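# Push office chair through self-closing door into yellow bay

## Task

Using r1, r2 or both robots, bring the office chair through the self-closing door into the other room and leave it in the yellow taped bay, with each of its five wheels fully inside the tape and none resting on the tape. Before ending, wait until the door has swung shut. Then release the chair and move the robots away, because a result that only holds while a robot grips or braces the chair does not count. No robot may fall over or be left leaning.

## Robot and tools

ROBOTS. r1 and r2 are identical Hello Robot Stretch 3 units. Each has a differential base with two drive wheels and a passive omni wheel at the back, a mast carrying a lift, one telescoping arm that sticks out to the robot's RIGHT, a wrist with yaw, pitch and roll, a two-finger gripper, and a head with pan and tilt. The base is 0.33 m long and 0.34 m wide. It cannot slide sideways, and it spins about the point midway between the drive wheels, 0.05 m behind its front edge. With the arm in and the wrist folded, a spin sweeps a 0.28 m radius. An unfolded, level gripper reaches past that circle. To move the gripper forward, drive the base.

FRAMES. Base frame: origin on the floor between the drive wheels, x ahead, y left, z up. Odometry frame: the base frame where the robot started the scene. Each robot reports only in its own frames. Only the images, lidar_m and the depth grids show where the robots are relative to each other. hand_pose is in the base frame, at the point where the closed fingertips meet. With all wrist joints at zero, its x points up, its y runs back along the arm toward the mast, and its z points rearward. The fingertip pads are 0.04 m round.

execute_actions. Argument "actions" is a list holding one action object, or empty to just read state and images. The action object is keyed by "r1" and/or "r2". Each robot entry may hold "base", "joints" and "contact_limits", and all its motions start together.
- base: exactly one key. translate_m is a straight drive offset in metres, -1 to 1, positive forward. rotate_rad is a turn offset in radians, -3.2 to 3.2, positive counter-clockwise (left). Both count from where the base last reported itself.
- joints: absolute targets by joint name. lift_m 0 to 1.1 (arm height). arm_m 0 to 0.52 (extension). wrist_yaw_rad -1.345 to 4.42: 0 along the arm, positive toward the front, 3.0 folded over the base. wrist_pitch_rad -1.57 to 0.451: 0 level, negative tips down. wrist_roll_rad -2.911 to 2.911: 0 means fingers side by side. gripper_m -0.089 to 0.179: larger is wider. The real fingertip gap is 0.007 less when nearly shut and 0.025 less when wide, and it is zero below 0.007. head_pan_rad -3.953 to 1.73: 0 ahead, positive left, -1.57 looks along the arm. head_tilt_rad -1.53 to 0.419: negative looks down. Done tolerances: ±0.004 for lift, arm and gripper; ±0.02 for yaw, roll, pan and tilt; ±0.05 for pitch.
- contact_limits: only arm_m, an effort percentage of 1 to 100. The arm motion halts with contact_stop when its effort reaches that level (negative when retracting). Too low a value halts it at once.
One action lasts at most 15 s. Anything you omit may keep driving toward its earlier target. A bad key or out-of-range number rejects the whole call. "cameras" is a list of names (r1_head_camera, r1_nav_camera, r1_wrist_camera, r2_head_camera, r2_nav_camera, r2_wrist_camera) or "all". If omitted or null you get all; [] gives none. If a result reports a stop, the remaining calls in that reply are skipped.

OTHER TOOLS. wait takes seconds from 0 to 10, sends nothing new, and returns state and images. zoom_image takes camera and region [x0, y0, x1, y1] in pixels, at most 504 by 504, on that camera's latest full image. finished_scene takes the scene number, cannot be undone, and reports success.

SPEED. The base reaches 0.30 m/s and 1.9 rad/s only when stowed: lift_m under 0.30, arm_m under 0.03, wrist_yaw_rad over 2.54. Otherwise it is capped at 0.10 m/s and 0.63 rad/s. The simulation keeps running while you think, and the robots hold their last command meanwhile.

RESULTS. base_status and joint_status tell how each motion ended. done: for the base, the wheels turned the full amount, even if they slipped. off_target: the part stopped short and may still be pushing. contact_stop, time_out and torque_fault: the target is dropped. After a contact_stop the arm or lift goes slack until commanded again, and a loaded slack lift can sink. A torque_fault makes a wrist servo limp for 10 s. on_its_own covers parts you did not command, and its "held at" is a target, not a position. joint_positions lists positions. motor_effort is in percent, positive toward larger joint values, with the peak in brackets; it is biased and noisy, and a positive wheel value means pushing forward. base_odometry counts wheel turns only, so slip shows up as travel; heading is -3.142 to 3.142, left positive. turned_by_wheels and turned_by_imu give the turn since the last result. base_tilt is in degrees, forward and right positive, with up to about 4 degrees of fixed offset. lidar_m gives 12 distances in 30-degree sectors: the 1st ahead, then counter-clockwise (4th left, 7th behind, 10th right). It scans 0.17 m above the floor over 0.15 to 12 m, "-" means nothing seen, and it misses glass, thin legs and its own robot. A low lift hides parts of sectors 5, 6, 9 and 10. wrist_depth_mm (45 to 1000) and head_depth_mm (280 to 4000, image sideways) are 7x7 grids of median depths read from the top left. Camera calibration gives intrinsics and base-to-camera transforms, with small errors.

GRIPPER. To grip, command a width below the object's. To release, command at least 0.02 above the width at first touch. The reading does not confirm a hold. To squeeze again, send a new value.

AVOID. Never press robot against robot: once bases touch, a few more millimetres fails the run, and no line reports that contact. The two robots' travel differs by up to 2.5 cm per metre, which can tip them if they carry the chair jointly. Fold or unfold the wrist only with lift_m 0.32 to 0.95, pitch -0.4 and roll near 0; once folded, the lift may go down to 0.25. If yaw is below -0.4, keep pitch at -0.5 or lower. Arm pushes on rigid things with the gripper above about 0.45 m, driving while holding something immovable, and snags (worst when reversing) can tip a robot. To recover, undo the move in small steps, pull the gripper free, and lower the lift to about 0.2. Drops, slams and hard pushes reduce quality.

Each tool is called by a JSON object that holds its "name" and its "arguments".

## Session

{"name": "execute_actions", "arguments": {"actions": []}}

Scene clock: 0.00 s.
r1.base_odometry: x=+0.000 y=+0.000 heading=+0.000 (m, m, rad; r1's odometry frame)
r1.turned_by_wheels: +0.000 (rad since the last result)
r1.turned_by_imu: +0.000 (rad since the last result)
r1.base_tilt: forward=+0.5 right=-1.6 (deg)
r1.lidar_m: 3.06 1.04 0.74 0.71 0.73 0.98 2.08 2.15 2.88 1.45 1.45 2.65
r1.head_depth_mm: 1703 2499 3832 3795 3739 3568 2303 / 1696 2471 3808 3726 3815 3522 2258 / 1687 2476 3813 3812 3735 3498 2280 / 1705 2491 3787 3781 3697 3532 2256 / 1710 2480 3722 3764 3637 3481 2251 / 1702 2486 3724 3666 3661 3286 2275 / 1693 2224 2347 2359 2372 2404 2165
r1.base_status: not commanded
r1.joint_positions: lift_m=+0.495 arm_m=+0.001 wrist_yaw_rad=+3.009 wrist_pitch_rad=-0.347 wrist_roll_rad=+0.011 gripper_m=+0.037 head_pan_rad=+0.010 head_tilt_rad=-0.017
r1.joint_status: not commanded
r1.motor_effort: left_wheel=-1 right_wheel=+0 lift_m=+33 arm_m=+0 wrist_yaw_rad=+0 wrist_pitch_rad=+8 wrist_roll_rad=+0 gripper_m=+0 head_pan_rad=+1 head_tilt_rad=+2 (%)
r1.hand_pose: x=+0.0095 y=+0.0843 z=+0.5237 quat_wxyz=(+0.169, +0.706, +0.075, +0.683) (m; r1's base frame)
r1.wrist_depth_mm: 618 - 652 681 715 743 790 / 649 - 696 734 773 808 845 / 693 - 741 788 827 875 911 / 748 765 824 848 899 995 - / 796 846 - 939 950 - - / 773 777 - 807 839 818 846 / 661 666 684 688 694 711 720
r2.base_odometry: x=+0.000 y=+0.000 heading=+0.000 (m, m, rad; r2's odometry frame)
r2.turned_by_wheels: +0.000 (rad since the last result)
r2.turned_by_imu: +0.000 (rad since the last result)
r2.base_tilt: forward=+0.2 right=+0.0 (deg)
r2.lidar_m: 1.93 1.46 1.41 1.48 2.08 2.07 2.17 2.64 1.93 3.65 2.75 2.68
r2.head_depth_mm: 2363 2531 2556 2580 2645 2664 2112 / 2345 2658 2724 2752 2786 2765 2122 / 2298 2800 2854 2880 2905 2893 2170 / 2272 2821 2756 2828 2749 2725 2168 / 2236 2370 2366 2372 2372 2349 2189 / 2026 2060 2062 2056 2045 2049 2002 / 1819 1840 1821 1822 1810 1807 1800
r2.base_status: not commanded
r2.joint_positions: lift_m=+0.488 arm_m=-0.002 wrist_yaw_rad=+2.948 wrist_pitch_rad=-0.497 wrist_roll_rad=-0.005 gripper_m=+0.037 head_pan_rad=-0.020 head_tilt_rad=-0.023
r2.joint_status: not commanded
r2.motor_effort: left_wheel=+1 right_wheel=+1 lift_m=+20 arm_m=+0 wrist_yaw_rad=+0 wrist_pitch_rad=+5 wrist_roll_rad=+0 gripper_m=-1 head_pan_rad=+0 head_tilt_rad=+1 (%)
r2.hand_pose: x=+0.0198 y=+0.0664 z=+0.4832 quat_wxyz=(+0.239, +0.697, +0.108, +0.667) (m; r2's base frame)
r2.wrist_depth_mm: - - - - - - - / - - - - - - - / - - - - - - - / 937 - 962 963 - - - / 791 778 825 808 823 824 820 / 679 676 - 700 713 704 710 / 603 595 615 618 611 619 624
pictures: r1_head_camera (sideways: a quarter turn clockwise sets it upright), r1_nav_camera (sideways: a quarter turn counterclockwise sets it upright), r1_wrist_camera, r2_head_camera (sideways: a quarter turn clockwise sets it upright), r2_nav_camera (sideways: a quarter turn counterclockwise sets it upright), r2_wrist_camera
camera_calibration (this result's frames):
r1_head_camera: T_world_to_cam=[[0.0322652, 0.00575088, -0.999463, 1.31426], [0.0259651, 0.999641, 0.00659012, -0.00409523], [0.999142, -0.0261638, 0.0321043, -0.0900835], [0, 0, 0, 1]] pos_world=[0.0477076, -0.00582133, 1.31648]
r1_nav_camera: T_world_to_cam=[[0.0551192, -0.0440951, 0.997506, -1.25863], [0.0370116, -0.998248, -0.046173, 0.10251], [0.997794, 0.0394643, -0.0533906, 0.0194462], [0, 0, 0, 1]] pos_world=[0.0461774, 0.0460631, 1.26126]
r1_wrist_camera: T_world_to_cam=[[0.989582, -0.139763, 0.0345463, -0.0222661], [-0.0406344, -0.501342, -0.864294, 0.52422], [0.138116, 0.853886, -0.501799, 0.356823], [0, 0, 0, 1]] pos_world=[-0.00594741, -0.0449844, 0.632903]
r2_head_camera: T_world_to_cam=[[-0.0738611, 0.0451258, -0.996247, 1.32111], [0.066446, 0.996979, 0.0402327, -0.0474776], [0.995052, -0.063225, -0.0766364, 0.0552967], [0, 0, 0, 1]] pos_world=[0.0457105, -0.00878602, 1.3223]
r2_nav_camera: T_world_to_cam=[[0.0399741, 0.0148649, 0.99909, -1.26366], [-0.0483378, -0.99869, 0.016793, 0.0312818], [0.998031, -0.0489651, -0.0392032, 0.00287132], [0, 0, 0, 1]] pos_world=[0.0491602, 0.0501656, 1.2621]
r2_wrist_camera: T_world_to_cam=[[0.983024, -0.181124, 0.0292957, -0.0254657], [-0.0920564, -0.625003, -0.775175, 0.449346], [0.158713, 0.759319, -0.631067, 0.417452], [0, 0, 0, 1]] pos_world=[0.000143666, -0.0407487, 0.612508]
Images, in order (width x height): r1_head_camera 896x504, r1_nav_camera 672x504, r1_wrist_camera 644x364, r2_head_camera 896x504, r2_nav_camera 672x504, r2_wrist_camera 644x364.

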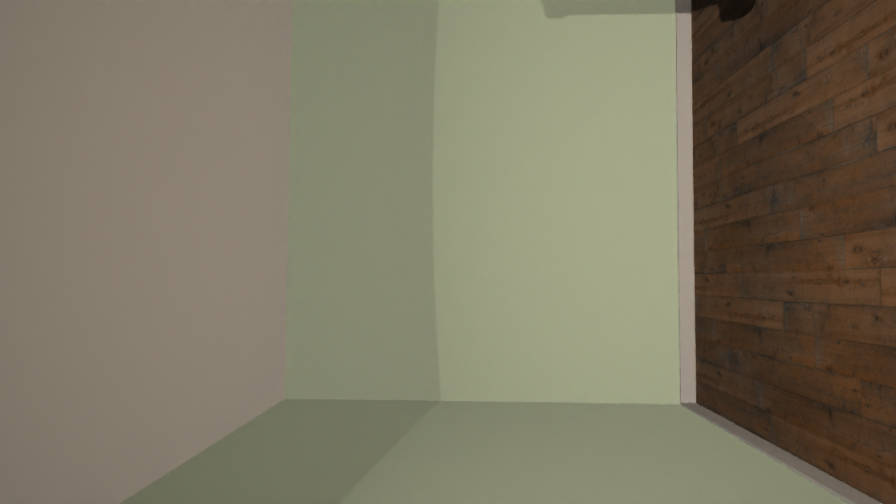

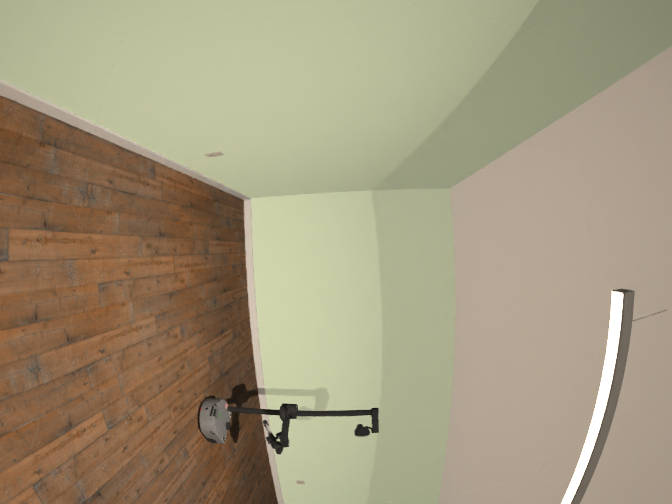

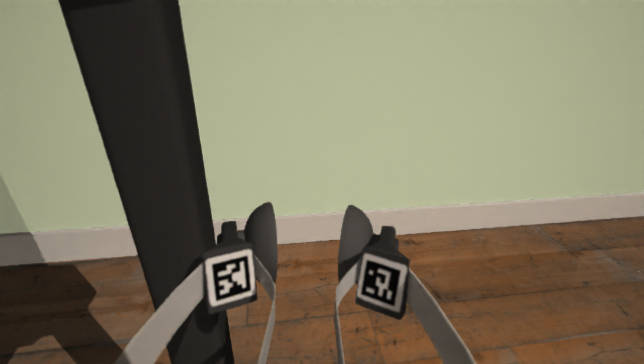

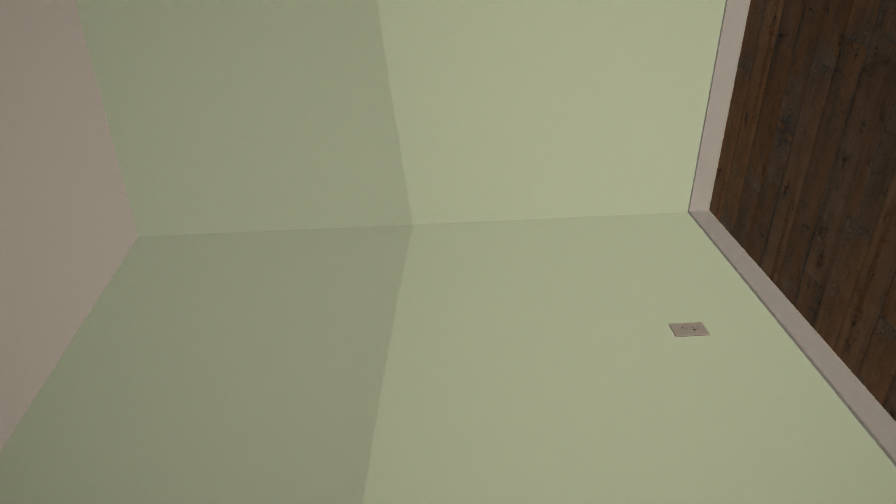

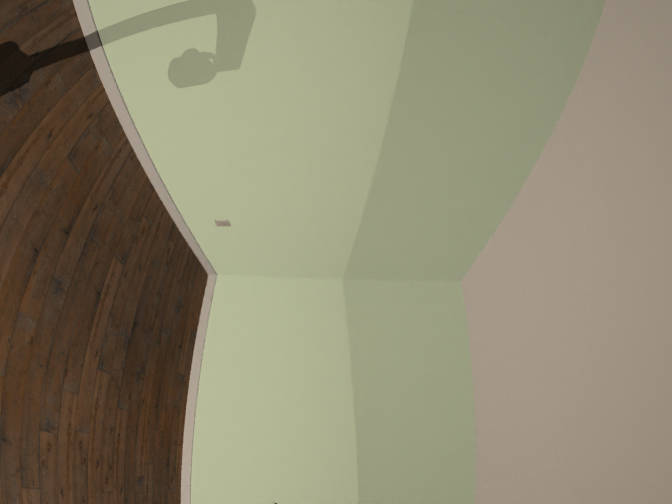

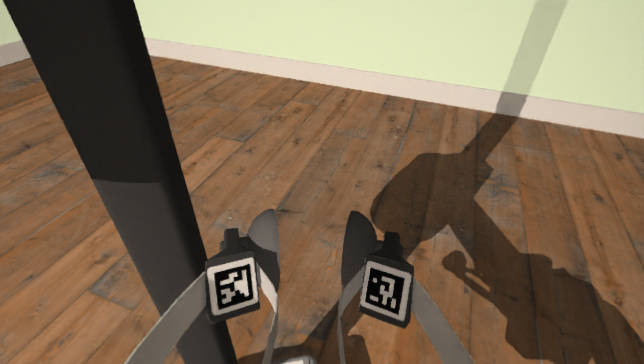

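{"name": "execute_actions", "arguments": {"actions": [{"r1":{"joints":{"head_pan_rad":-2.5,"head_tilt_rad":-0.3,"lift_m":0.27,"wrist_pitch_rad":-0.4}},"r2":{"joints":{"head_pan_rad":-2.1,"head_tilt_rad":-0.3,"lift_m":0.27,"wrist_pitch_rad":-0.4,"wrist_yaw_rad":3.0}}}], "cameras": ["r1_head_camera","r1_nav_camera","r2_head_camera"]}}

Scene clock: 7.63 s.
r1.base_odometry: x=+0.000 y=+0.000 heading=+0.000 (m, m, rad; r1's odometry frame)
r1.turned_by_wheels: +0.000 (rad since the last result)
r1.turned_by_imu: -0.001 (rad since the last result)
r1.base_tilt: forward=+0.4 right=-1.7 (deg)
r1.lidar_m: 3.07 1.04 0.74 0.71 0.73 0.98 2.09 2.15 2.88 1.45 1.45 2.66
r1.head_depth_mm: 1841 1910 1996 2082 2158 2042 1558 / 1951 2036 2125 2223 2300 2061 1563 / 2089 2172 2287 2371 2509 2058 1543 / 2221 2366 2436 2576 2721 2047 1565 / 2414 2521 2652 2825 2854 2031 1552 / 2606 2759 2880 3076 2982 2027 1552 / 2846 3030 3230 3345 2948 2026 1546
r1.base_status: not commanded
r1.joint_positions: lift_m=+0.270 arm_m=+0.001 wrist_yaw_rad=+3.009 wrist_pitch_rad=-0.414 wrist_roll_rad=+0.011 gripper_m=+0.037 head_pan_rad=-2.493 head_tilt_rad=-0.296
r1.joint_status: all done
r1.motor_effort: left_wheel=-1(1) right_wheel=+0(0) lift_m=+30(28) arm_m=+0(0) wrist_yaw_rad=+0(0) wrist_pitch_rad=+8(8) wrist_roll_rad=+0(0) gripper_m=+1(0) head_pan_rad=-1(28) head_tilt_rad=-2(27) (%)
r1.hand_pose: x=+0.0085 y=+0.0765 z=+0.2836 quat_wxyz=(+0.192, +0.703, +0.098, +0.677) (m; r1's base frame)
r1.wrist_depth_mm: 616 - 652 685 707 748 790 / 659 - 715 746 791 830 846 / 700 - 773 804 840 881 907 / 671 658 692 700 725 731 747 / 553 560 - 576 589 594 597 / 472 486 - 513 507 498 502 / - - - - 424 432 432
r2.base_odometry: x=+0.000 y=+0.000 heading=+0.000 (m, m, rad; r2's odometry frame)
r2.turned_by_wheels: +0.000 (rad since the last result)
r2.turned_by_imu: +0.002 (rad since the last result)
r2.base_tilt: forward=+0.2 right=+0.1 (deg)
r2.lidar_m: 1.94 1.46 1.41 1.48 2.09 2.07 2.16 2.64 1.93 3.68 2.75 2.66
r2.head_depth_mm: 3832 - - 3898 2594 1928 1528 / 3934 - - 3914 2572 1933 1523 / 3867 - - 1889 2362 1941 1545 / 3901 - - 1755 2109 1943 1558 / 3864 - - - 2295 1961 1561 / 3841 - - - 2651 1960 1566 / 3865 - - - 2695 1993 1573
r2.base_status: not commanded
r2.joint_positions: lift_m=+0.270 arm_m=-0.002 wrist_yaw_rad=+2.996 wrist_pitch_rad=-0.419 wrist_roll_rad=-0.005 gripper_m=+0.037 head_pan_rad=-2.093 head_tilt_rad=-0.296
r2.joint_status: all done
r2.motor_effort: left_wheel=+0(0) right_wheel=+0(1) lift_m=+15(18) arm_m=+0(0) wrist_yaw_rad=+2(4) wrist_pitch_rad=+6(5) wrist_roll_rad=+0(0) gripper_m=-1(1) head_pan_rad=-5(59) head_tilt_rad=-2(22) (%)
r2.hand_pose: x=+0.0112 y=+0.0786 z=+0.2828 quat_wxyz=(+0.197, +0.698, +0.097, +0.681) (m; r2's base frame)
r2.wrist_depth_mm: - - - - - - - / - - - - - - - / 885 - 904 927 916 948 987 / 688 - 709 704 728 735 743 / 567 569 599 581 595 594 596 / 478 489 - 507 512 495 500 / - - - - 426 429 432
pictures: r1_head_camera (sideways: a quarter turn clockwise sets it upright), r1_nav_camera (sideways: a quarter turn counterclockwise sets it upright), r2_head_camera (sideways: a quarter turn clockwise sets it upright)
camera_calibration (this result's frames):
r1_head_camera: T_world_to_cam=[[0.197947, 0.143302, -0.969681, 1.27412], [0.574452, -0.81853, -0.00369846, 0.00595411], [-0.794243, -0.556303, -0.244345, 0.280724], [0, 0, 0, 1]] pos_world=[-0.0326649, -0.0215429, 1.30411]
r1_nav_camera: T_world_to_cam=[[-0.28786, -0.162215, 0.943834, -1.18631], [-0.613565, 0.787949, -0.0517075, 0.113666], [-0.735306, -0.593988, -0.326348, 0.38531], [0, 0, 0, 1]] pos_world=[0.0115708, -0.0531308, 1.2513]
r2_head_camera: T_world_to_cam=[[0.208009, 0.274052, -0.93895, 1.24445], [0.837358, -0.54603, 0.026133, -0.0338121], [-0.505533, -0.791673, -0.343059, 0.411228], [0, 0, 0, 1]] pos_world=[-0.0226557, -0.0339493, 1.31044]
Images, in order (width x height): r1_head_camera 896x504, r1_nav_camera 672x504, r2_head_camera 896x504.

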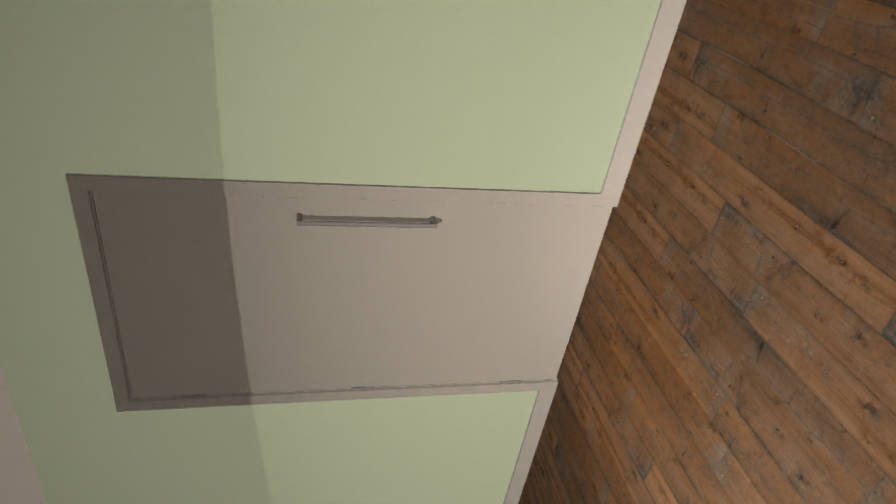

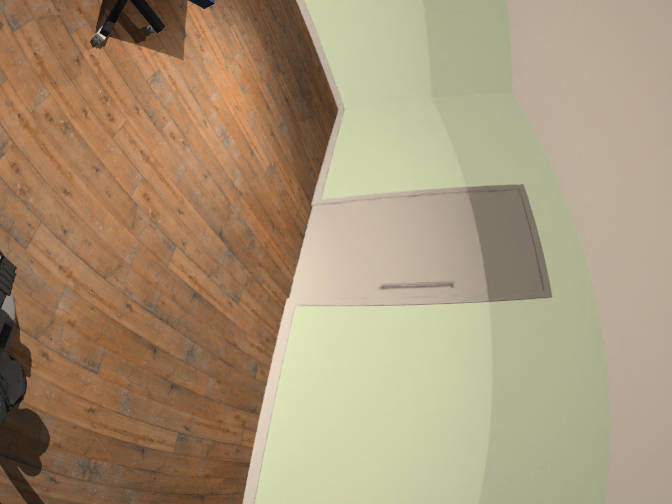

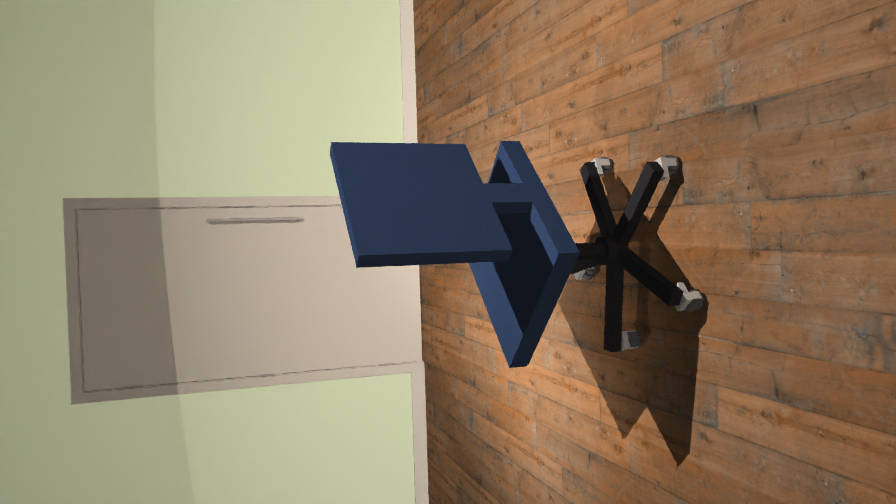

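{"name": "zoom_image", "arguments": {"camera": "r1_head_camera", "region": [60, 160, 564, 420]}}

Region (60, 160, 564, 420) of r1_head_camera's 896x504 image, scaled by 1.000; it fills the top 260 rows of this view, and the rest is white.

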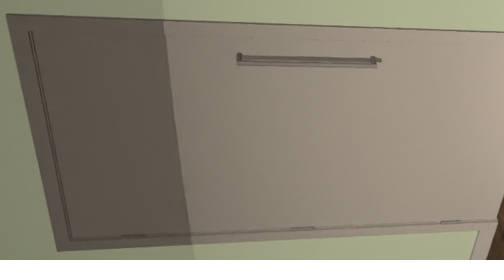

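{"name": "execute_actions", "arguments": {"actions": [{"r1":{"base":{"rotate_rad":0.646},"joints":{"head_pan_rad":-1.57}},"r2":{"base":{"rotate_rad":-1.69},"joints":{"head_pan_rad":-0.8,"head_tilt_rad":-0.8}}}], "cameras": []}}

{"name": "execute_actions", "arguments": {"actions": [{"r1":{"base":{"translate_m":-0.8}},"r2":{"base":{"translate_m":1.0}}}], "cameras": []}}

{"name": "execute_actions", "arguments": {"actions": [{"r1":{"base":{"translate_m":-0.725}},"r2":{"base":{"translate_m":0.88}}}], "cameras": []}}

{"name": "execute_actions", "arguments": {"actions": [{"r1":{"base":{"rotate_rad":-1.663}},"r2":{"base":{"rotate_rad":-0.956}}}], "cameras": ["r1_head_camera","r2_nav_camera"]}}

Scene clock: 72.70 s.
r1.base_odometry: x=+0.000 y=+0.000 heading=+0.646 (m, m, rad; r1's odometry frame)
r1.turned_by_wheels: +0.646 (rad since the last result)
r1.turned_by_imu: +0.649 (rad since the last result)
r1.base_tilt: forward=+0.4 right=-1.8 (deg)
r1.lidar_m: 0.92 0.72 0.71 0.76 1.11 2.08 2.23 3.27 1.45 4.31 2.64 2.06
r1.head_depth_mm: 3082 3739 3912 - 2986 1372 1501 / 3093 3990 - - 1235 1405 1563 / 3114 - - - 2607 1965 1523 / 3119 - - - 2998 2027 1557 / 3143 - - - 2926 2033 1558 / 3097 - - - 2976 2028 1554 / 3134 - - - 2964 2027 1552
r1.base_status: done
r1.joint_positions: lift_m=+0.270 arm_m=+0.001 wrist_yaw_rad=+3.009 wrist_pitch_rad=-0.414 wrist_roll_rad=+0.011 gripper_m=+0.037 head_pan_rad=-1.577 head_tilt_rad=-0.297
r1.joint_status: all done
r1.motor_effort: left_wheel=-4(14) right_wheel=+2(6) lift_m=+30(30) arm_m=+0(0) wrist_yaw_rad=+0(1) wrist_pitch_rad=+8(8) wrist_roll_rad=+0(0) gripper_m=+1(0) head_pan_rad=+3(29) head_tilt_rad=-2(2) (%)
r1.hand_pose: x=+0.0085 y=+0.0765 z=+0.2836 quat_wxyz=(+0.192, +0.703, +0.098, +0.677) (m; r1's base frame)
r1.wrist_depth_mm: - - 854 766 675 601 546 / - - 930 823 733 638 580 / 855 - 898 854 761 685 613 / 668 664 698 706 716 693 644 / 551 553 - 569 592 586 605 / 469 490 - 510 504 500 505 / - - - - 426 432 435
r2.base_odometry: x=+0.000 y=+0.000 heading=-1.690 (m, m, rad; r2's odometry frame)
r2.turned_by_wheels: -1.690 (rad since the last result)
r2.turned_by_imu: -1.697 (rad since the last result)
r2.base_tilt: forward=+0.3 right=+0.0 (deg)
r2.lidar_m: 4.05 2.84 2.67 2.16 1.50 1.41 1.44 1.88 2.07 2.11 2.64 1.93
r2.head_depth_mm: 2966 2622 2117 1746 1485 1298 1157 / 3191 2621 2070 1748 1490 1309 1162 / 3200 2547 2111 1741 1493 1314 1164 / 3560 2647 2103 1730 1484 1312 1169 / 3582 2677 2103 1742 1486 1311 1157 / 3543 2664 2113 1760 1487 1309 1164 / 1682 2199 2053 1750 1508 1312 1165
r2.base_status: done
r2.joint_positions: lift_m=+0.270 arm_m=-0.002 wrist_yaw_rad=+2.997 wrist_pitch_rad=-0.419 wrist_roll_rad=-0.005 gripper_m=+0.037 head_pan_rad=-0.807 head_tilt_rad=-0.790
r2.joint_status: all done
r2.motor_effort: left_wheel=+3(12) right_wheel=-4(7) lift_m=+14(14) arm_m=-1(0) wrist_yaw_rad=+2(3) wrist_pitch_rad=+6(6) wrist_roll_rad=+0(0) gripper_m=+0(0) head_pan_rad=+5(62) head_tilt_rad=-5(32) (%)
r2.hand_pose: x=+0.0111 y=+0.0786 z=+0.2828 quat_wxyz=(+0.197, +0.698, +0.097, +0.681) (m; r2's base frame)
r2.wrist_depth_mm: - - - - - - - / - - - - - - - / 892 - 925 920 930 945 957 / 695 - 709 706 727 730 729 / 563 567 595 582 599 591 590 / 475 485 - 505 512 499 503 / - - - - 422 428 429
pictures: none
No camera images: the call's "cameras" was empty. Leave "cameras" out to get every camera's image.

Scene clock: 77.80 s.
r1.base_odometry: x=-0.639 y=-0.481 heading=+0.646 (m, m, rad; r1's odometry frame)
r1.turned_by_wheels: +0.000 (rad since the last result)
r1.turned_by_imu: -0.002 (rad since the last result)
r1.base_tilt: forward=+0.5 right=-1.8 (deg)
r1.lidar_m: 1.53 1.19 1.17 1.25 1.46 1.43 1.53 2.24 3.58 1.37 2.43 3.42
r1.head_depth_mm: 3074 3304 3395 3542 3023 2066 1568 / 3118 3528 3643 3831 3008 2050 1564 / 3115 3801 3976 - 2985 2047 1555 / 3178 - - - 2972 1941 1508 / 3134 - - - 2961 1428 1507 / 3159 - - - 2950 1362 1496 / 3174 - - - 1582 1295 1499
r1.base_status: done
r1.joint_positions: lift_m=+0.270 arm_m=+0.001 wrist_yaw_rad=+3.009 wrist_pitch_rad=-0.414 wrist_roll_rad=+0.011 gripper_m=+0.037 head_pan_rad=-1.577 head_tilt_rad=-0.297
r1.joint_status: not commanded
r1.motor_effort: left_wheel=-4(17) right_wheel=+2(4) lift_m=+30(30) arm_m=+0(0) wrist_yaw_rad=+0(1) wrist_pitch_rad=+8(8) wrist_roll_rad=+0(0) gripper_m=+1(0) head_pan_rad=+3(3) head_tilt_rad=-1(2) (%)
r1.hand_pose: x=+0.0085 y=+0.0764 z=+0.2836 quat_wxyz=(+0.192, +0.703, +0.099, +0.677) (m; r1's base frame)
r1.wrist_depth_mm: - - - - - 968 903 / - - - - - - 921 / 861 - 884 913 933 953 946 / 664 661 686 715 718 728 744 / 551 554 - 576 583 590 597 / 470 486 - 509 505 499 504 / - - - - 421 429 436
r2.base_odometry: x=-0.119 y=-0.993 heading=-1.690 (m, m, rad; r2's odometry frame)
r2.turned_by_wheels: +0.000 (rad since the last result)
r2.turned_by_imu: +0.007 (rad since the last result)
r2.base_tilt: forward=+0.2 right=+0.0 (deg)
r2.lidar_m: 3.36 2.36 2.24 2.29 2.43 2.30 2.36 2.65 2.51 2.56 1.10 1.11
r2.head_depth_mm: 3431 2613 2107 1730 1490 1303 1153 / 983 1251 2018 1749 1496 1301 1157 / 3338 871 1089 1558 1490 1307 1159 / 3368 2629 1330 1502 1436 1316 1166 / 3240 2645 1330 1580 1500 1308 1160 / 3124 2661 1371 1707 1503 1311 1162 / 3125 2648 2117 1749 1497 1314 1163
r2.base_status: done
r2.joint_positions: lift_m=+0.270 arm_m=-0.002 wrist_yaw_rad=+2.997 wrist_pitch_rad=-0.418 wrist_roll_rad=-0.005 gripper_m=+0.037 head_pan_rad=-0.807 head_tilt_rad=-0.791
r2.joint_status: not commanded
r2.motor_effort: left_wheel=+2(10) right_wheel=-2(6) lift_m=+15(14) arm_m=+0(0) wrist_yaw_rad=+2(2) wrist_pitch_rad=+6(6) wrist_roll_rad=+0(0) gripper_m=-1(1) head_pan_rad=+5(5) head_tilt_rad=-6(5) (%)
r2.hand_pose: x=+0.0111 y=+0.0787 z=+0.2829 quat_wxyz=(+0.196, +0.698, +0.097, +0.681) (m; r2's base frame)
r2.wrist_depth_mm: - - - - - - - / - - - - - - - / 881 - 915 915 930 955 964 / 693 - 713 713 718 729 738 / 560 570 597 584 596 590 598 / 481 487 - 505 509 492 498 / - - - - 427 431 429
pictures: none
No camera images: the call's "cameras" was empty. Leave "cameras" out to get every camera's image.

Scene clock: 82.50 s.
r1.base_odometry: x=-1.218 y=-0.918 heading=+0.646 (m, m, rad; r1's odometry frame)
r1.turned_by_wheels: +0.000 (rad since the last result)
r1.turned_by_imu: -0.002 (rad since the last result)
r1.base_tilt: forward=+0.5 right=-1.6 (deg)
r1.lidar_m: 2.07 1.61 1.59 1.10 0.85 0.84 0.90 1.32 3.16 3.37 1.67 4.67
r1.head_depth_mm: 2797 2906 3040 3180 2995 2032 1557 / 2964 3080 3222 3385 2968 2045 1562 / 3079 3280 3458 3661 3019 2057 1553 / 3104 3485 3625 3923 2951 2025 1547 / 3124 3842 - - 2941 2032 1535 / 3101 - - - 2964 2039 1555 / 3108 - - - 2451 2024 1552
r1.base_status: done
r1.joint_positions: lift_m=+0.270 arm_m=+0.001 wrist_yaw_rad=+3.009 wrist_pitch_rad=-0.415 wrist_roll_rad=+0.011 gripper_m=+0.037 head_pan_rad=-1.577 head_tilt_rad=-0.297
r1.joint_status: not commanded
r1.motor_effort: left_wheel=-4(17) right_wheel=+1(4) lift_m=+31(30) arm_m=+0(0) wrist_yaw_rad=-1(1) wrist_pitch_rad=+8(8) wrist_roll_rad=+0(0) gripper_m=+0(1) head_pan_rad=+3(3) head_tilt_rad=-1(3) (%)
r1.hand_pose: x=+0.0085 y=+0.0764 z=+0.2836 quat_wxyz=(+0.192, +0.703, +0.099, +0.677) (m; r1's base frame)
r1.wrist_depth_mm: 694 - - - - - - / 735 - - - - - - / 757 - 893 900 919 962 - / 658 660 687 702 710 726 747 / 547 558 - 581 593 589 612 / 467 484 - 505 500 499 507 / - - - - 425 432 435
r2.base_odometry: x=-0.223 y=-1.867 heading=-1.690 (m, m, rad; r2's odometry frame)
r2.turned_by_wheels: +0.000 (rad since the last result)
r2.turned_by_imu: +0.007 (rad since the last result)
r2.base_tilt: forward=+0.2 right=+0.0 (deg)
r2.lidar_m: 2.77 1.95 1.85 1.89 2.48 3.07 3.15 3.05 2.90 0.79 2.25 2.71
r2.head_depth_mm: 2987 2632 2089 1750 1464 1302 1163 / 2220 2300 2095 1753 1495 1303 1156 / 2809 2629 2099 1740 1500 1307 1161 / 2669 2680 2080 1747 1489 1306 1159 / 2560 2610 2105 1748 1498 1306 1166 / 2498 2654 2112 1756 1495 1311 1165 / 2388 2574 2118 1750 1509 1312 1165
r2.base_status: done
r2.joint_positions: lift_m=+0.270 arm_m=-0.002 wrist_yaw_rad=+2.997 wrist_pitch_rad=-0.418 wrist_roll_rad=-0.005 gripper_m=+0.037 head_pan_rad=-0.807 head_tilt_rad=-0.791
r2.joint_status: not commanded
r2.motor_effort: left_wheel=+1(9) right_wheel=-1(5) lift_m=+15(15) arm_m=+0(0) wrist_yaw_rad=+1(2) wrist_pitch_rad=+6(6) wrist_roll_rad=+0(0) gripper_m=-1(1) head_pan_rad=+5(4) head_tilt_rad=-5(4) (%)
r2.hand_pose: x=+0.0110 y=+0.0787 z=+0.2829 quat_wxyz=(+0.196, +0.698, +0.097, +0.681) (m; r2's base frame)
r2.wrist_depth_mm: - - - - - - - / - - - - - - - / 893 - 912 935 931 938 959 / 688 - 696 721 726 724 743 / 563 570 602 582 591 594 600 / 476 489 - 509 513 494 503 / - - - - 427 429 428
pictures: none
No camera images: the call's "cameras" was empty. Leave "cameras" out to get every camera's image.

Scene clock: 84.80 s.
r1.base_odometry: x=-1.218 y=-0.918 heading=-1.017 (m, m, rad; r1's odometry frame)
r1.turned_by_wheels: -1.663 (rad since the last result)
r1.turned_by_imu: -1.672 (rad since the last result)
r1.base_tilt: forward=+0.4 right=-1.6 (deg)
r1.lidar_m: 3.29 1.66 4.95 2.24 1.65 1.59 1.19 0.87 0.84 0.86 1.20 3.16
r1.head_depth_mm: 700 730 758 788 825 863 903 / 729 758 789 830 867 910 963 / 777 811 840 880 919 983 1040 / 821 859 899 945 1000 1058 1114 / 869 914 961 1010 1070 1138 1212 / 929 975 1029 1090 1158 1234 1321 / 992 1046 1105 1177 1259 1347 1428
r1.base_status: done
r1.joint_positions: lift_m=+0.270 arm_m=+0.001 wrist_yaw_rad=+3.009 wrist_pitch_rad=-0.415 wrist_roll_rad=+0.011 gripper_m=+0.037 head_pan_rad=-1.577 head_tilt_rad=-0.297
r1.joint_status: not commanded
r1.motor_effort: left_wheel=+3(18) right_wheel=-2(5) lift_m=+30(31) arm_m=+0(0) wrist_yaw_rad=+0(0) wrist_pitch_rad=+8(8) wrist_roll_rad=+0(0) gripper_m=+0(0) head_pan_rad=+3(3) head_tilt_rad=-2(2) (%)
r1.hand_pose: x=+0.0085 y=+0.0764 z=+0.2836 quat_wxyz=(+0.192, +0.703, +0.099, +0.677) (m; r1's base frame)
r1.wrist_depth_mm: - - - - - - - / - - - - - - - / 850 - 868 907 922 948 - / 674 665 704 706 720 734 742 / 542 555 - 566 589 596 603 / 468 488 - 508 499 501 504 / - - - - 419 429 434
r2.base_odometry: x=-0.223 y=-1.867 heading=-2.646 (m, m, rad; r2's odometry frame)
r2.turned_by_wheels: -0.956 (rad since the last result)
r2.turned_by_imu: -0.961 (rad since the last result)
r2.base_tilt: forward=+0.2 right=+0.1 (deg)
r2.lidar_m: 2.25 2.70 2.52 1.90 1.87 1.94 2.74 3.06 3.23 2.97 2.90 0.79
r2.head_depth_mm: 2537 762 2034 1741 1486 1303 1158 / 2517 796 900 1109 1496 1302 1155 / 884 913 1042 1111 1436 1278 1160 / 970 1072 1295 1110 1007 1309 1157 / 2798 2679 2104 1108 970 1258 1156 / 2858 2611 2089 1116 1014 1308 1161 / 2944 2686 2107 1643 1489 1318 1159
r2.base_status: done
r2.joint_positions: lift_m=+0.270 arm_m=-0.002 wrist_yaw_rad=+2.997 wrist_pitch_rad=-0.418 wrist_roll_rad=-0.005 gripper_m=+0.037 head_pan_rad=-0.807 head_tilt_rad=-0.791
r2.joint_status: not commanded
r2.motor_effort: left_wheel=+3(9) right_wheel=-2(9) lift_m=+15(15) arm_m=+0(0) wrist_yaw_rad=+1(1) wrist_pitch_rad=+6(6) wrist_roll_rad=+0(0) gripper_m=-1(0) head_pan_rad=+4(6) head_tilt_rad=-4(5) (%)
r2.hand_pose: x=+0.0110 y=+0.0787 z=+0.2829 quat_wxyz=(+0.196, +0.698, +0.097, +0.681) (m; r2's base frame)
r2.wrist_depth_mm: - - - - - - - / - - - - - - - / 890 - 926 936 939 946 973 / 704 - 704 719 718 735 737 / 561 573 597 581 603 589 592 / 478 492 - 506 511 501 494 / - - - - 423 429 432
pictures: r1_head_camera (sideways: a quarter turn clockwise sets it upright), r2_nav_camera (sideways: a quarter turn counterclockwise sets it upright)
camera_calibration (this result's frames):
r1_head_camera: T_world_to_cam=[[0.00683819, 0.245027, -0.969492, 1.27504], [0.999084, -0.0426285, -0.00372692, 0.00340089], [-0.0422412, -0.968579, -0.245094, 0.277112], [0, 0, 0, 1]] pos_world=[-0.000411204, -0.0438699, 1.30407]
r2_nav_camera: T_world_to_cam=[[0.511391, -0.51106, 0.690867, -0.864377], [-0.727729, -0.685124, 0.0318655, 0.0158288], [0.457044, -0.51906, -0.722279, 0.895061], [0, 0, 0, 1]] pos_world=[0.0444714, 0.0336862, 1.24315]
Images, in order (width x height): r1_head_camera 896x504, r2_nav_camera 672x504.

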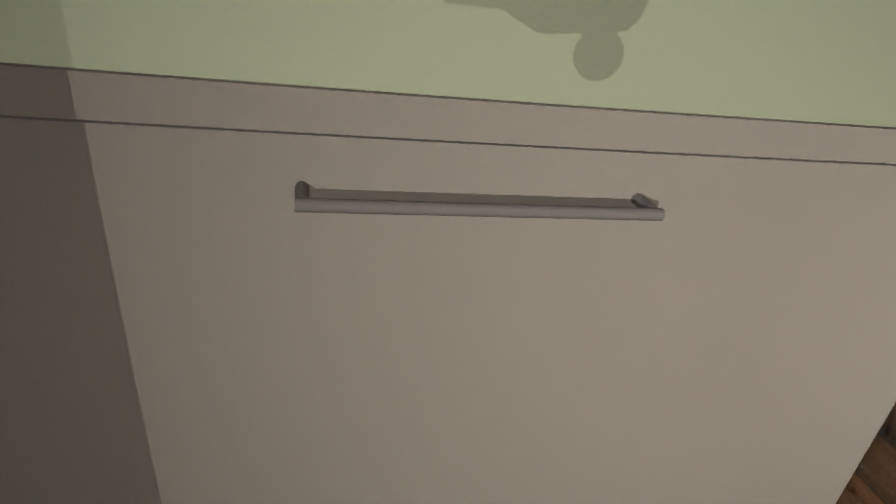

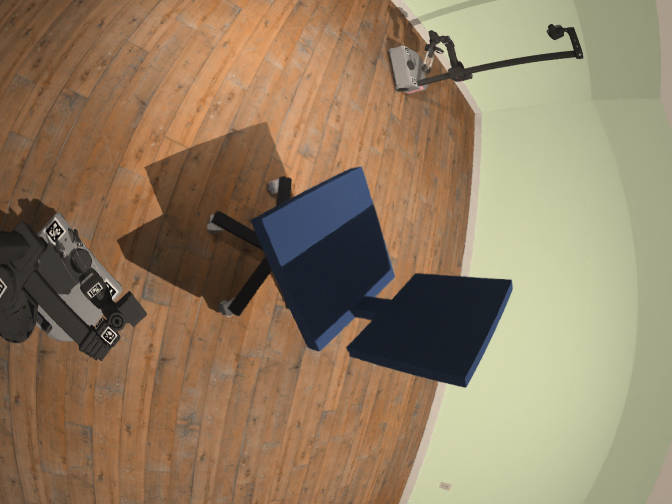

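{"name": "execute_actions", "arguments": {"actions": [{"r1":{"joints":{"lift_m":0.36,"arm_m":0.1}},"r2":{"joints":{"lift_m":0.33,"arm_m":0.1}}}], "cameras": []}}

{"name": "execute_actions", "arguments": {"actions": [{"r1":{"joints":{"lift_m":0.55,"wrist_yaw_rad":-0.38,"gripper_m":0.08}},"r2":{"joints":{"wrist_yaw_rad":1.57,"gripper_m":0.15}}}], "cameras": []}}

{"name": "execute_actions", "arguments": {"actions": [{"r1":{"joints":{"lift_m":0.78,"wrist_pitch_rad":0.0,"arm_m":0.38}},"r2":{"joints":{"wrist_pitch_rad":0.0,"lift_m":0.10,"arm_m":0.41}}}], "cameras": ["r1_wrist_camera","r2_wrist_camera","r1_head_camera"]}}

Scene clock: 94.77 s.
r1.base_odometry: x=-1.218 y=-0.918 heading=-1.017 (m, m, rad; r1's odometry frame)
r1.turned_by_wheels: +0.000 (rad since the last result)
r1.turned_by_imu: -0.001 (rad since the last result)
r1.base_tilt: forward=+0.5 right=-1.7 (deg)
r1.lidar_m: 3.29 1.66 4.94 2.24 1.64 1.59 1.19 0.87 0.84 0.86 1.21 3.16
r1.head_depth_mm: 699 728 759 790 825 864 906 / 732 759 793 828 868 915 962 / 778 814 843 877 924 979 1039 / 822 860 900 945 998 1055 1115 / 873 911 964 1015 1076 1136 1212 / 930 973 1032 1086 1160 1234 1321 / 988 1048 1108 1177 1258 1353 1431
r1.base_status: not commanded
r1.joint_positions: lift_m=+0.360 arm_m=+0.100 wrist_yaw_rad=+3.009 wrist_pitch_rad=-0.415 wrist_roll_rad=+0.011 gripper_m=+0.037 head_pan_rad=-1.577 head_tilt_rad=-0.297
r1.joint_status: all done
r1.motor_effort: left_wheel=+4(3) right_wheel=-2(2) lift_m=+36(37) arm_m=+6(6) wrist_yaw_rad=-1(0) wrist_pitch_rad=+8(8) wrist_roll_rad=+0(0) gripper_m=+0(0) head_pan_rad=+3(3) head_tilt_rad=-1(2) (%)
r1.hand_pose: x=+0.0085 y=-0.0217 z=+0.3733 quat_wxyz=(+0.192, +0.703, +0.099, +0.677) (m; r1's base frame)
r1.wrist_depth_mm: - - - - - - - / - - - - - - - / - - - - - - - / 809 819 845 866 873 894 909 / 670 670 - 700 712 723 738 / 568 607 - - 616 608 613 / 512 - - 518 525 527 537
r2.base_odometry: x=-0.223 y=-1.867 heading=-2.646 (m, m, rad; r2's odometry frame)
r2.turned_by_wheels: +0.000 (rad since the last result)
r2.turned_by_imu: +0.001 (rad since the last result)
r2.base_tilt: forward=+0.2 right=+0.0 (deg)
r2.lidar_m: 2.26 2.70 2.53 1.90 1.88 1.95 2.74 3.06 3.21 2.98 2.90 0.79
r2.head_depth_mm: 2550 762 2036 1744 1496 1301 1178 / 2519 798 902 1102 1487 1305 1173 / 882 914 1041 1105 1439 1275 1159 / 970 1071 1296 1110 1015 1306 1166 / 2800 2654 2095 1112 970 1257 1162 / 2880 2659 2112 1115 1016 1302 1164 / 2967 2658 2114 1634 1509 1305 1165
r2.base_status: not commanded
r2.joint_positions: lift_m=+0.330 arm_m=+0.100 wrist_yaw_rad=+2.997 wrist_pitch_rad=-0.418 wrist_roll_rad=-0.005 gripper_m=+0.037 head_pan_rad=-0.807 head_tilt_rad=-0.791
r2.joint_status: all done
r2.motor_effort: left_wheel=+3(3) right_wheel=-3(3) lift_m=+25(27) arm_m=+2(2) wrist_yaw_rad=+2(2) wrist_pitch_rad=+6(6) wrist_roll_rad=+0(0) gripper_m=-1(0) head_pan_rad=+5(4) head_tilt_rad=-6(5) (%)
r2.hand_pose: x=+0.0110 y=-0.0226 z=+0.3424 quat_wxyz=(+0.196, +0.698, +0.097, +0.681) (m; r2's base frame)
r2.wrist_depth_mm: - - - - - - - / - - - - - - - / - - - - - - - / 795 799 808 817 815 843 845 / 642 652 - 671 686 681 684 / 554 - - - 578 574 572 / - - - 484 486 489 493
pictures: none
No camera images: the call's "cameras" was empty. Leave "cameras" out to get every camera's image.

Scene clock: 97.47 s.
r1.base_odometry: x=-1.218 y=-0.918 heading=-1.017 (m, m, rad; r1's odometry frame)
r1.turned_by_wheels: +0.000 (rad since the last result)
r1.turned_by_imu: +0.000 (rad since the last result)
r1.base_tilt: forward=+0.4 right=-1.8 (deg)
r1.lidar_m: 3.29 1.67 4.95 2.25 1.65 1.59 1.19 0.87 0.84 0.86 1.20 3.16
r1.head_depth_mm: 704 727 758 789 825 863 906 / 731 757 793 826 866 911 967 / 781 811 838 876 923 979 1036 / 820 860 902 945 997 1055 1118 / 870 913 961 1018 1072 1134 1217 / 928 970 1030 1089 1156 1225 1324 / 990 1047 1102 1177 1254 1347 1437
r1.base_status: not commanded
r1.joint_positions: lift_m=+0.550 arm_m=+0.100 wrist_yaw_rad=-0.378 wrist_pitch_rad=-0.415 wrist_roll_rad=+0.011 gripper_m=+0.080 head_pan_rad=-1.577 head_tilt_rad=-0.297
r1.joint_status: all done
r1.motor_effort: left_wheel=+4(4) right_wheel=-2(2) lift_m=+37(41) arm_m=+5(6) wrist_yaw_rad=-3(3) wrist_pitch_rad=+8(8) wrist_roll_rad=+0(0) gripper_m=+1(80) head_pan_rad=+3(3) head_tilt_rad=-2(2) (%)
r1.hand_pose: x=-0.1044 y=-0.4535 z=+0.5633 quat_wxyz=(+0.649, +0.012, -0.710, -0.273) (m; r1's base frame)
r1.wrist_depth_mm: 535 516 493 470 458 440 431 / 585 564 538 508 495 476 458 / 653 628 597 565 542 523 502 / 740 686 648 613 595 567 546 / 849 780 726 685 635 622 593 / 793 824 792 768 - 687 656 / 687 698 703 707 714 732 706
r2.base_odometry: x=-0.223 y=-1.867 heading=-2.646 (m, m, rad; r2's odometry frame)
r2.turned_by_wheels: +0.000 (rad since the last result)
r2.turned_by_imu: +0.001 (rad since the last result)
r2.base_tilt: forward=+0.2 right=+0.1 (deg)
r2.lidar_m: 2.25 2.71 2.51 1.90 1.88 1.94 2.74 3.06 3.23 2.97 2.90 0.79
r2.head_depth_mm: 2539 763 2024 1750 1490 1295 1175 / 2488 795 898 1108 1490 1303 1174 / 883 915 1045 1108 1435 1278 1183 / 969 1080 1297 1112 1007 1307 1179 / 2836 2682 2115 1105 971 1260 1169 / 2872 2617 2102 1110 1014 1310 1162 / 2960 2664 2127 1627 1501 1309 1165
r2.base_status: not commanded
r2.joint_positions: lift_m=+0.330 arm_m=+0.100 wrist_yaw_rad=+1.574 wrist_pitch_rad=-0.418 wrist_roll_rad=-0.005 gripper_m=+0.150 head_pan_rad=-0.807 head_tilt_rad=-0.791
r2.joint_status: all done
r2.motor_effort: left_wheel=+3(3) right_wheel=-3(3) lift_m=+25(25) arm_m=+2(2) wrist_yaw_rad=-3(6) wrist_pitch_rad=+6(6) wrist_roll_rad=+0(0) gripper_m=-1(85) head_pan_rad=+5(5) head_tilt_rad=-4(5) (%)
r2.hand_pose: x=+0.2031 y=-0.2442 z=+0.3424 quat_wxyz=(+0.594, +0.592, -0.383, +0.388) (m; r2's base frame)
r2.wrist_depth_mm: - - - - 303 280 264 / - - - - - - - / - - - - - - - / 799 800 797 823 718 590 846 / 637 671 660 610 618 603 589 / 555 551 558 541 562 - 578 / 462 477 482 488 486 480 481
pictures: none
No camera images: the call's "cameras" was empty. Leave "cameras" out to get every camera's image.

Scene clock: 100.97 s.
r1.base_odometry: x=-1.218 y=-0.918 heading=-1.017 (m, m, rad; r1's odometry frame)
r1.turned_by_wheels: +0.000 (rad since the last result)
r1.turned_by_imu: +0.000 (rad since the last result)
r1.base_tilt: forward=+0.4 right=-1.6 (deg)
r1.lidar_m: 3.31 1.67 4.96 2.24 1.64 1.59 1.19 0.87 0.84 0.86 1.21 3.16
r1.head_depth_mm: 701 729 759 792 824 863 904 / 729 760 791 828 866 904 - / 780 811 841 878 924 - 1038 / 819 858 904 947 993 1072 1119 / 869 912 963 1011 1071 1137 1204 / 925 974 1028 1089 1159 1235 1317 / 990 1045 1106 1170 1255 1342 1427
r1.base_status: not commanded
r1.joint_positions: lift_m=+0.780 arm_m=+0.380 wrist_yaw_rad=-0.379 wrist_pitch_rad=-0.024 wrist_roll_rad=+0.011 gripper_m=+0.080 head_pan_rad=-1.577 head_tilt_rad=-0.297
r1.joint_status: all done
r1.motor_effort: left_wheel=+3(3) right_wheel=-2(2) lift_m=+37(40) arm_m=+6(7) wrist_yaw_rad=-2(3) wrist_pitch_rad=+14(12) wrist_roll_rad=+0(0) gripper_m=+1(1) head_pan_rad=+3(3) head_tilt_rad=-3(2) (%)
r1.hand_pose: x=-0.1160 y=-0.7620 z=+0.8883 quat_wxyz=(+0.689, -0.125, -0.699, -0.141) (m; r1's base frame)
r1.wrist_depth_mm: 296 284 270 266 247 248 239 / 304 293 281 271 256 254 247 / 315 303 289 282 262 261 253 / 327 313 300 291 271 269 260 / 336 323 308 300 282 277 268 / 351 337 311 309 - 285 277 / 365 347 331 317 303 293 284
r2.base_odometry: x=-0.223 y=-1.867 heading=-2.646 (m, m, rad; r2's odometry frame)
r2.turned_by_wheels: +0.000 (rad since the last result)
r2.turned_by_imu: +0.001 (rad since the last result)
r2.base_tilt: forward=+0.2 right=+0.1 (deg)
r2.lidar_m: 2.25 2.70 2.53 1.90 1.87 1.94 2.75 3.06 3.22 2.97 2.90 0.79
r2.head_depth_mm: 2549 760 2047 1745 1492 1338 1158 / 2485 799 898 1107 1496 1308 1151 / 879 917 1048 1110 1435 1280 1157 / 971 1078 1299 1112 1010 1314 1157 / 2813 2655 2115 1110 970 1259 1160 / 2891 2630 2117 1112 1013 1302 1164 / 2943 2643 2090 1625 1504 1312 1164
r2.base_status: not commanded
r2.joint_positions: lift_m=+0.100 arm_m=+0.410 wrist_yaw_rad=+1.572 wrist_pitch_rad=-0.021 wrist_roll_rad=-0.005 gripper_m=+0.150 head_pan_rad=-0.807 head_tilt_rad=-0.791
r2.joint_status: all done
r2.motor_effort: left_wheel=+3(2) right_wheel=-3(3) lift_m=+15(17) arm_m=+2(2) wrist_yaw_rad=-1(3) wrist_pitch_rad=+7(6) wrist_roll_rad=+0(0) gripper_m=-1(0) head_pan_rad=+4(4) head_tilt_rad=-5(5) (%)
r2.hand_pose: x=+0.2343 y=-0.5546 z=+0.2094 quat_wxyz=(+0.507, +0.504, -0.493, +0.496) (m; r2's base frame)
r2.wrist_depth_mm: - - 453 424 480 - - / - - - - - - - / - - - - - - - / - - - 666 - - - / 740 817 489 497 493 887 821 / 526 505 541 384 558 - 568 / 387 412 415 270 425 409 434
pictures: r1_head_camera (sideways: a quarter turn clockwise sets it upright), r1_wrist_camera, r2_wrist_camera
camera_calibration (this result's frames):
r1_head_camera: T_world_to_cam=[[0.00683807, 0.245027, -0.969492, 1.27504], [0.999084, -0.042628, -0.00372693, 0.0034009], [-0.0422407, -0.968579, -0.245094, 0.277112], [0, 0, 0, 1]] pos_world=[-0.000411183, -0.0438699, 1.30407]
r1_wrist_camera: T_world_to_cam=[[-0.921771, 0.386543, 0.0303785, 0.154062], [0.0506302, 0.197672, -0.97896, 1.05509], [-0.384416, -0.900838, -0.201779, -0.384405], [0, 0, 0, 1]] pos_world=[-0.0591804, -0.6144, 0.950642]
r2_wrist_camera: T_world_to_cam=[[-0.00226391, -0.999509, 0.0312571, -0.564131], [-0.205784, -0.0301225, -0.978134, 0.2678], [0.978595, -0.00864661, -0.205615, -0.0249655], [0, 0, 0, 1]] pos_world=[0.078263, -0.556003, 0.274444]
Images, in order (width x height): r1_head_camera 896x504, r1_wrist_camera 644x364, r2_wrist_camera 644x364.

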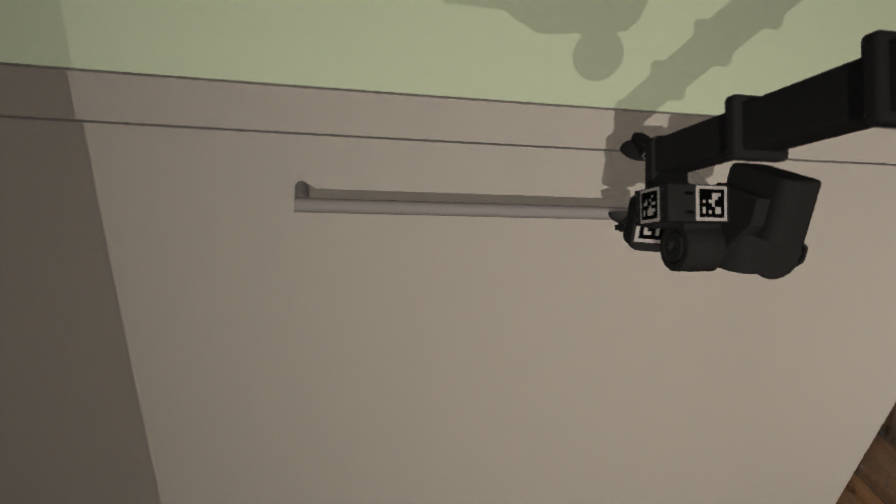

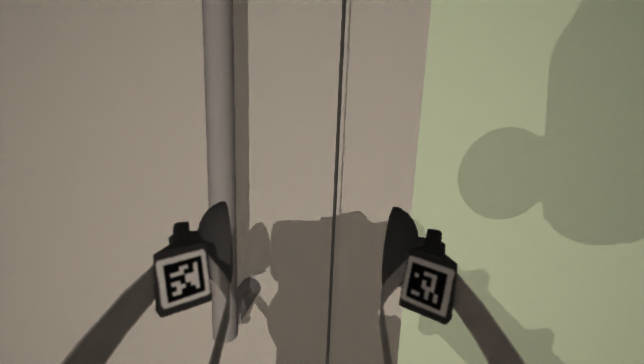

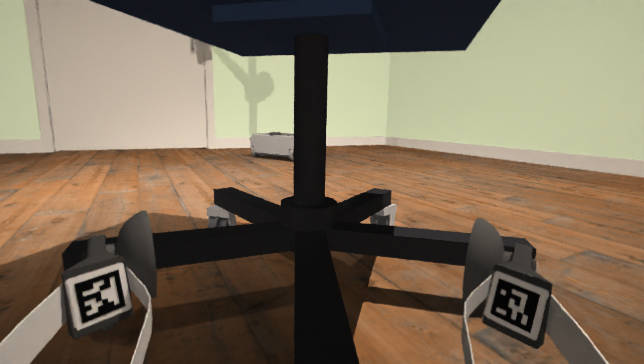

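{"name": "execute_actions", "arguments": {"actions": [{"r1":{"base":{"translate_m":0.045},"joints":{"lift_m":0.82,"arm_m":0.45}},"r2":{"base":{"translate_m":0.2}}}], "cameras": ["r1_wrist_camera","r2_wrist_camera"]}}

Scene clock: 110.70 s.
r1.base_odometry: x=-1.194 y=-0.956 heading=-1.017 (m, m, rad; r1's odometry frame)
r1.turned_by_wheels: +0.000 (rad since the last result)
r1.turned_by_imu: -0.001 (rad since the last result)
r1.base_tilt: forward=+0.4 right=-1.6 (deg)
r1.lidar_m: 3.26 1.63 4.92 2.29 1.68 1.62 1.22 0.89 0.86 0.90 1.24 3.12
r1.head_depth_mm: 714 744 777 808 847 886 911 / 755 789 816 855 894 912 - / 799 835 865 906 926 1023 1065 / 846 883 925 974 1023 1102 1142 / 894 934 992 1041 1100 1168 1243 / 948 1003 1060 1120 1188 1269 1354 / 1017 1075 1141 1213 1289 1390 1459
r1.base_status: done
r1.joint_positions: lift_m=+0.820 arm_m=+0.450 wrist_yaw_rad=-0.379 wrist_pitch_rad=-0.024 wrist_roll_rad=+0.011 gripper_m=+0.080 head_pan_rad=-1.577 head_tilt_rad=-0.297
r1.joint_status: all done
r1.motor_effort: left_wheel=+3(10) right_wheel=-2(4) lift_m=+37(40) arm_m=+6(7) wrist_yaw_rad=-1(2) wrist_pitch_rad=+14(14) wrist_roll_rad=+0(0) gripper_m=+1(0) head_pan_rad=+3(3) head_tilt_rad=-2(2) (%)
r1.hand_pose: x=-0.1160 y=-0.8320 z=+0.9284 quat_wxyz=(+0.689, -0.125, -0.699, -0.141) (m; r1's base frame)
r1.wrist_depth_mm: 254 248 239 226 223 204 208 / 263 254 247 234 229 209 213 / 273 262 254 239 237 216 220 / 281 273 260 249 242 222 226 / 294 284 268 257 247 230 234 / 303 293 278 266 - 237 239 / 313 302 289 274 265 250 246
r2.base_odometry: x=-0.399 y=-1.962 heading=-2.645 (m, m, rad; r2's odometry frame)
r2.turned_by_wheels: +0.000 (rad since the last result)
r2.turned_by_imu: +0.002 (rad since the last result)
r2.base_tilt: forward=+0.2 right=+0.0 (deg)
r2.lidar_m: 2.02 2.52 2.65 1.99 1.97 2.04 2.90 3.24 3.41 2.88 0.66 2.95
r2.head_depth_mm: 2359 780 860 1031 976 1342 1158 / 871 878 986 1072 947 1217 1151 / 2543 2559 1984 1110 944 875 1160 / 2644 2625 2101 1102 952 858 1138 / 2689 2658 2097 1111 970 1281 1166 / 2795 2663 2113 1744 1465 1306 1161 / 2846 2657 2123 1761 1505 1313 1161
r2.base_status: done
r2.joint_positions: lift_m=+0.100 arm_m=+0.410 wrist_yaw_rad=+1.572 wrist_pitch_rad=-0.021 wrist_roll_rad=-0.005 gripper_m=+0.150 head_pan_rad=-0.807 head_tilt_rad=-0.791
r2.joint_status: not commanded
r2.motor_effort: left_wheel=+2(7) right_wheel=-3(5) lift_m=+15(14) arm_m=+2(2) wrist_yaw_rad=-1(1) wrist_pitch_rad=+7(7) wrist_roll_rad=+0(0) gripper_m=+0(1) head_pan_rad=+4(4) head_tilt_rad=-4(4) (%)
r2.hand_pose: x=+0.2343 y=-0.5546 z=+0.2094 quat_wxyz=(+0.507, +0.504, -0.493, +0.496) (m; r2's base frame)
r2.wrist_depth_mm: - - 512 288 484 - - / - - - 297 - - - / - - - 304 - - - / - - - 313 - - - / 754 815 533 324 605 895 831 / 541 527 334 305 341 - 571 / 254 276 312 270 309 289 275
pictures: r1_wrist_camera, r2_wrist_camera
camera_calibration (this result's frames):
r1_wrist_camera: T_world_to_cam=[[-0.921766, 0.386554, 0.0303769, 0.17991], [0.050602, 0.197596, -0.978977, 1.10806], [-0.38443, -0.900851, -0.201698, -0.439471], [0, 0, 0, 1]] pos_world=[-0.0591802, -0.684391, 0.990659]
r2_wrist_camera: T_world_to_cam=[[-0.00226392, -0.999509, 0.0312571, -0.564131], [-0.205784, -0.0301225, -0.978134, 0.2678], [0.978595, -0.00864661, -0.205614, -0.0249656], [0, 0, 0, 1]] pos_world=[0.078263, -0.556003, 0.274444]
Images, in order (width x height): r1_wrist_camera 644x364, r2_wrist_camera 644x364.

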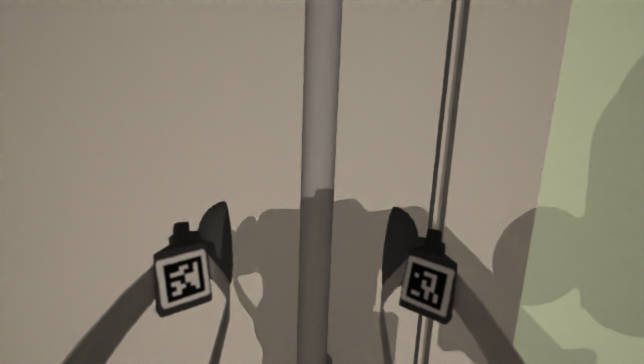

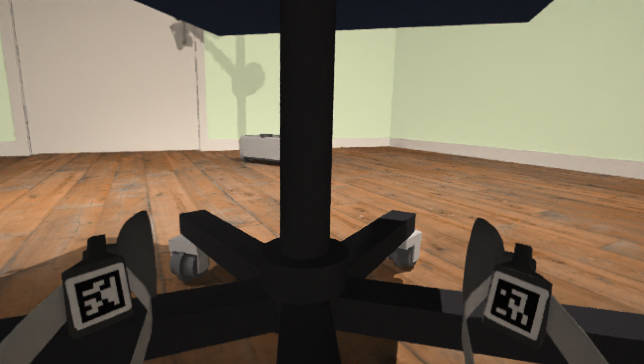

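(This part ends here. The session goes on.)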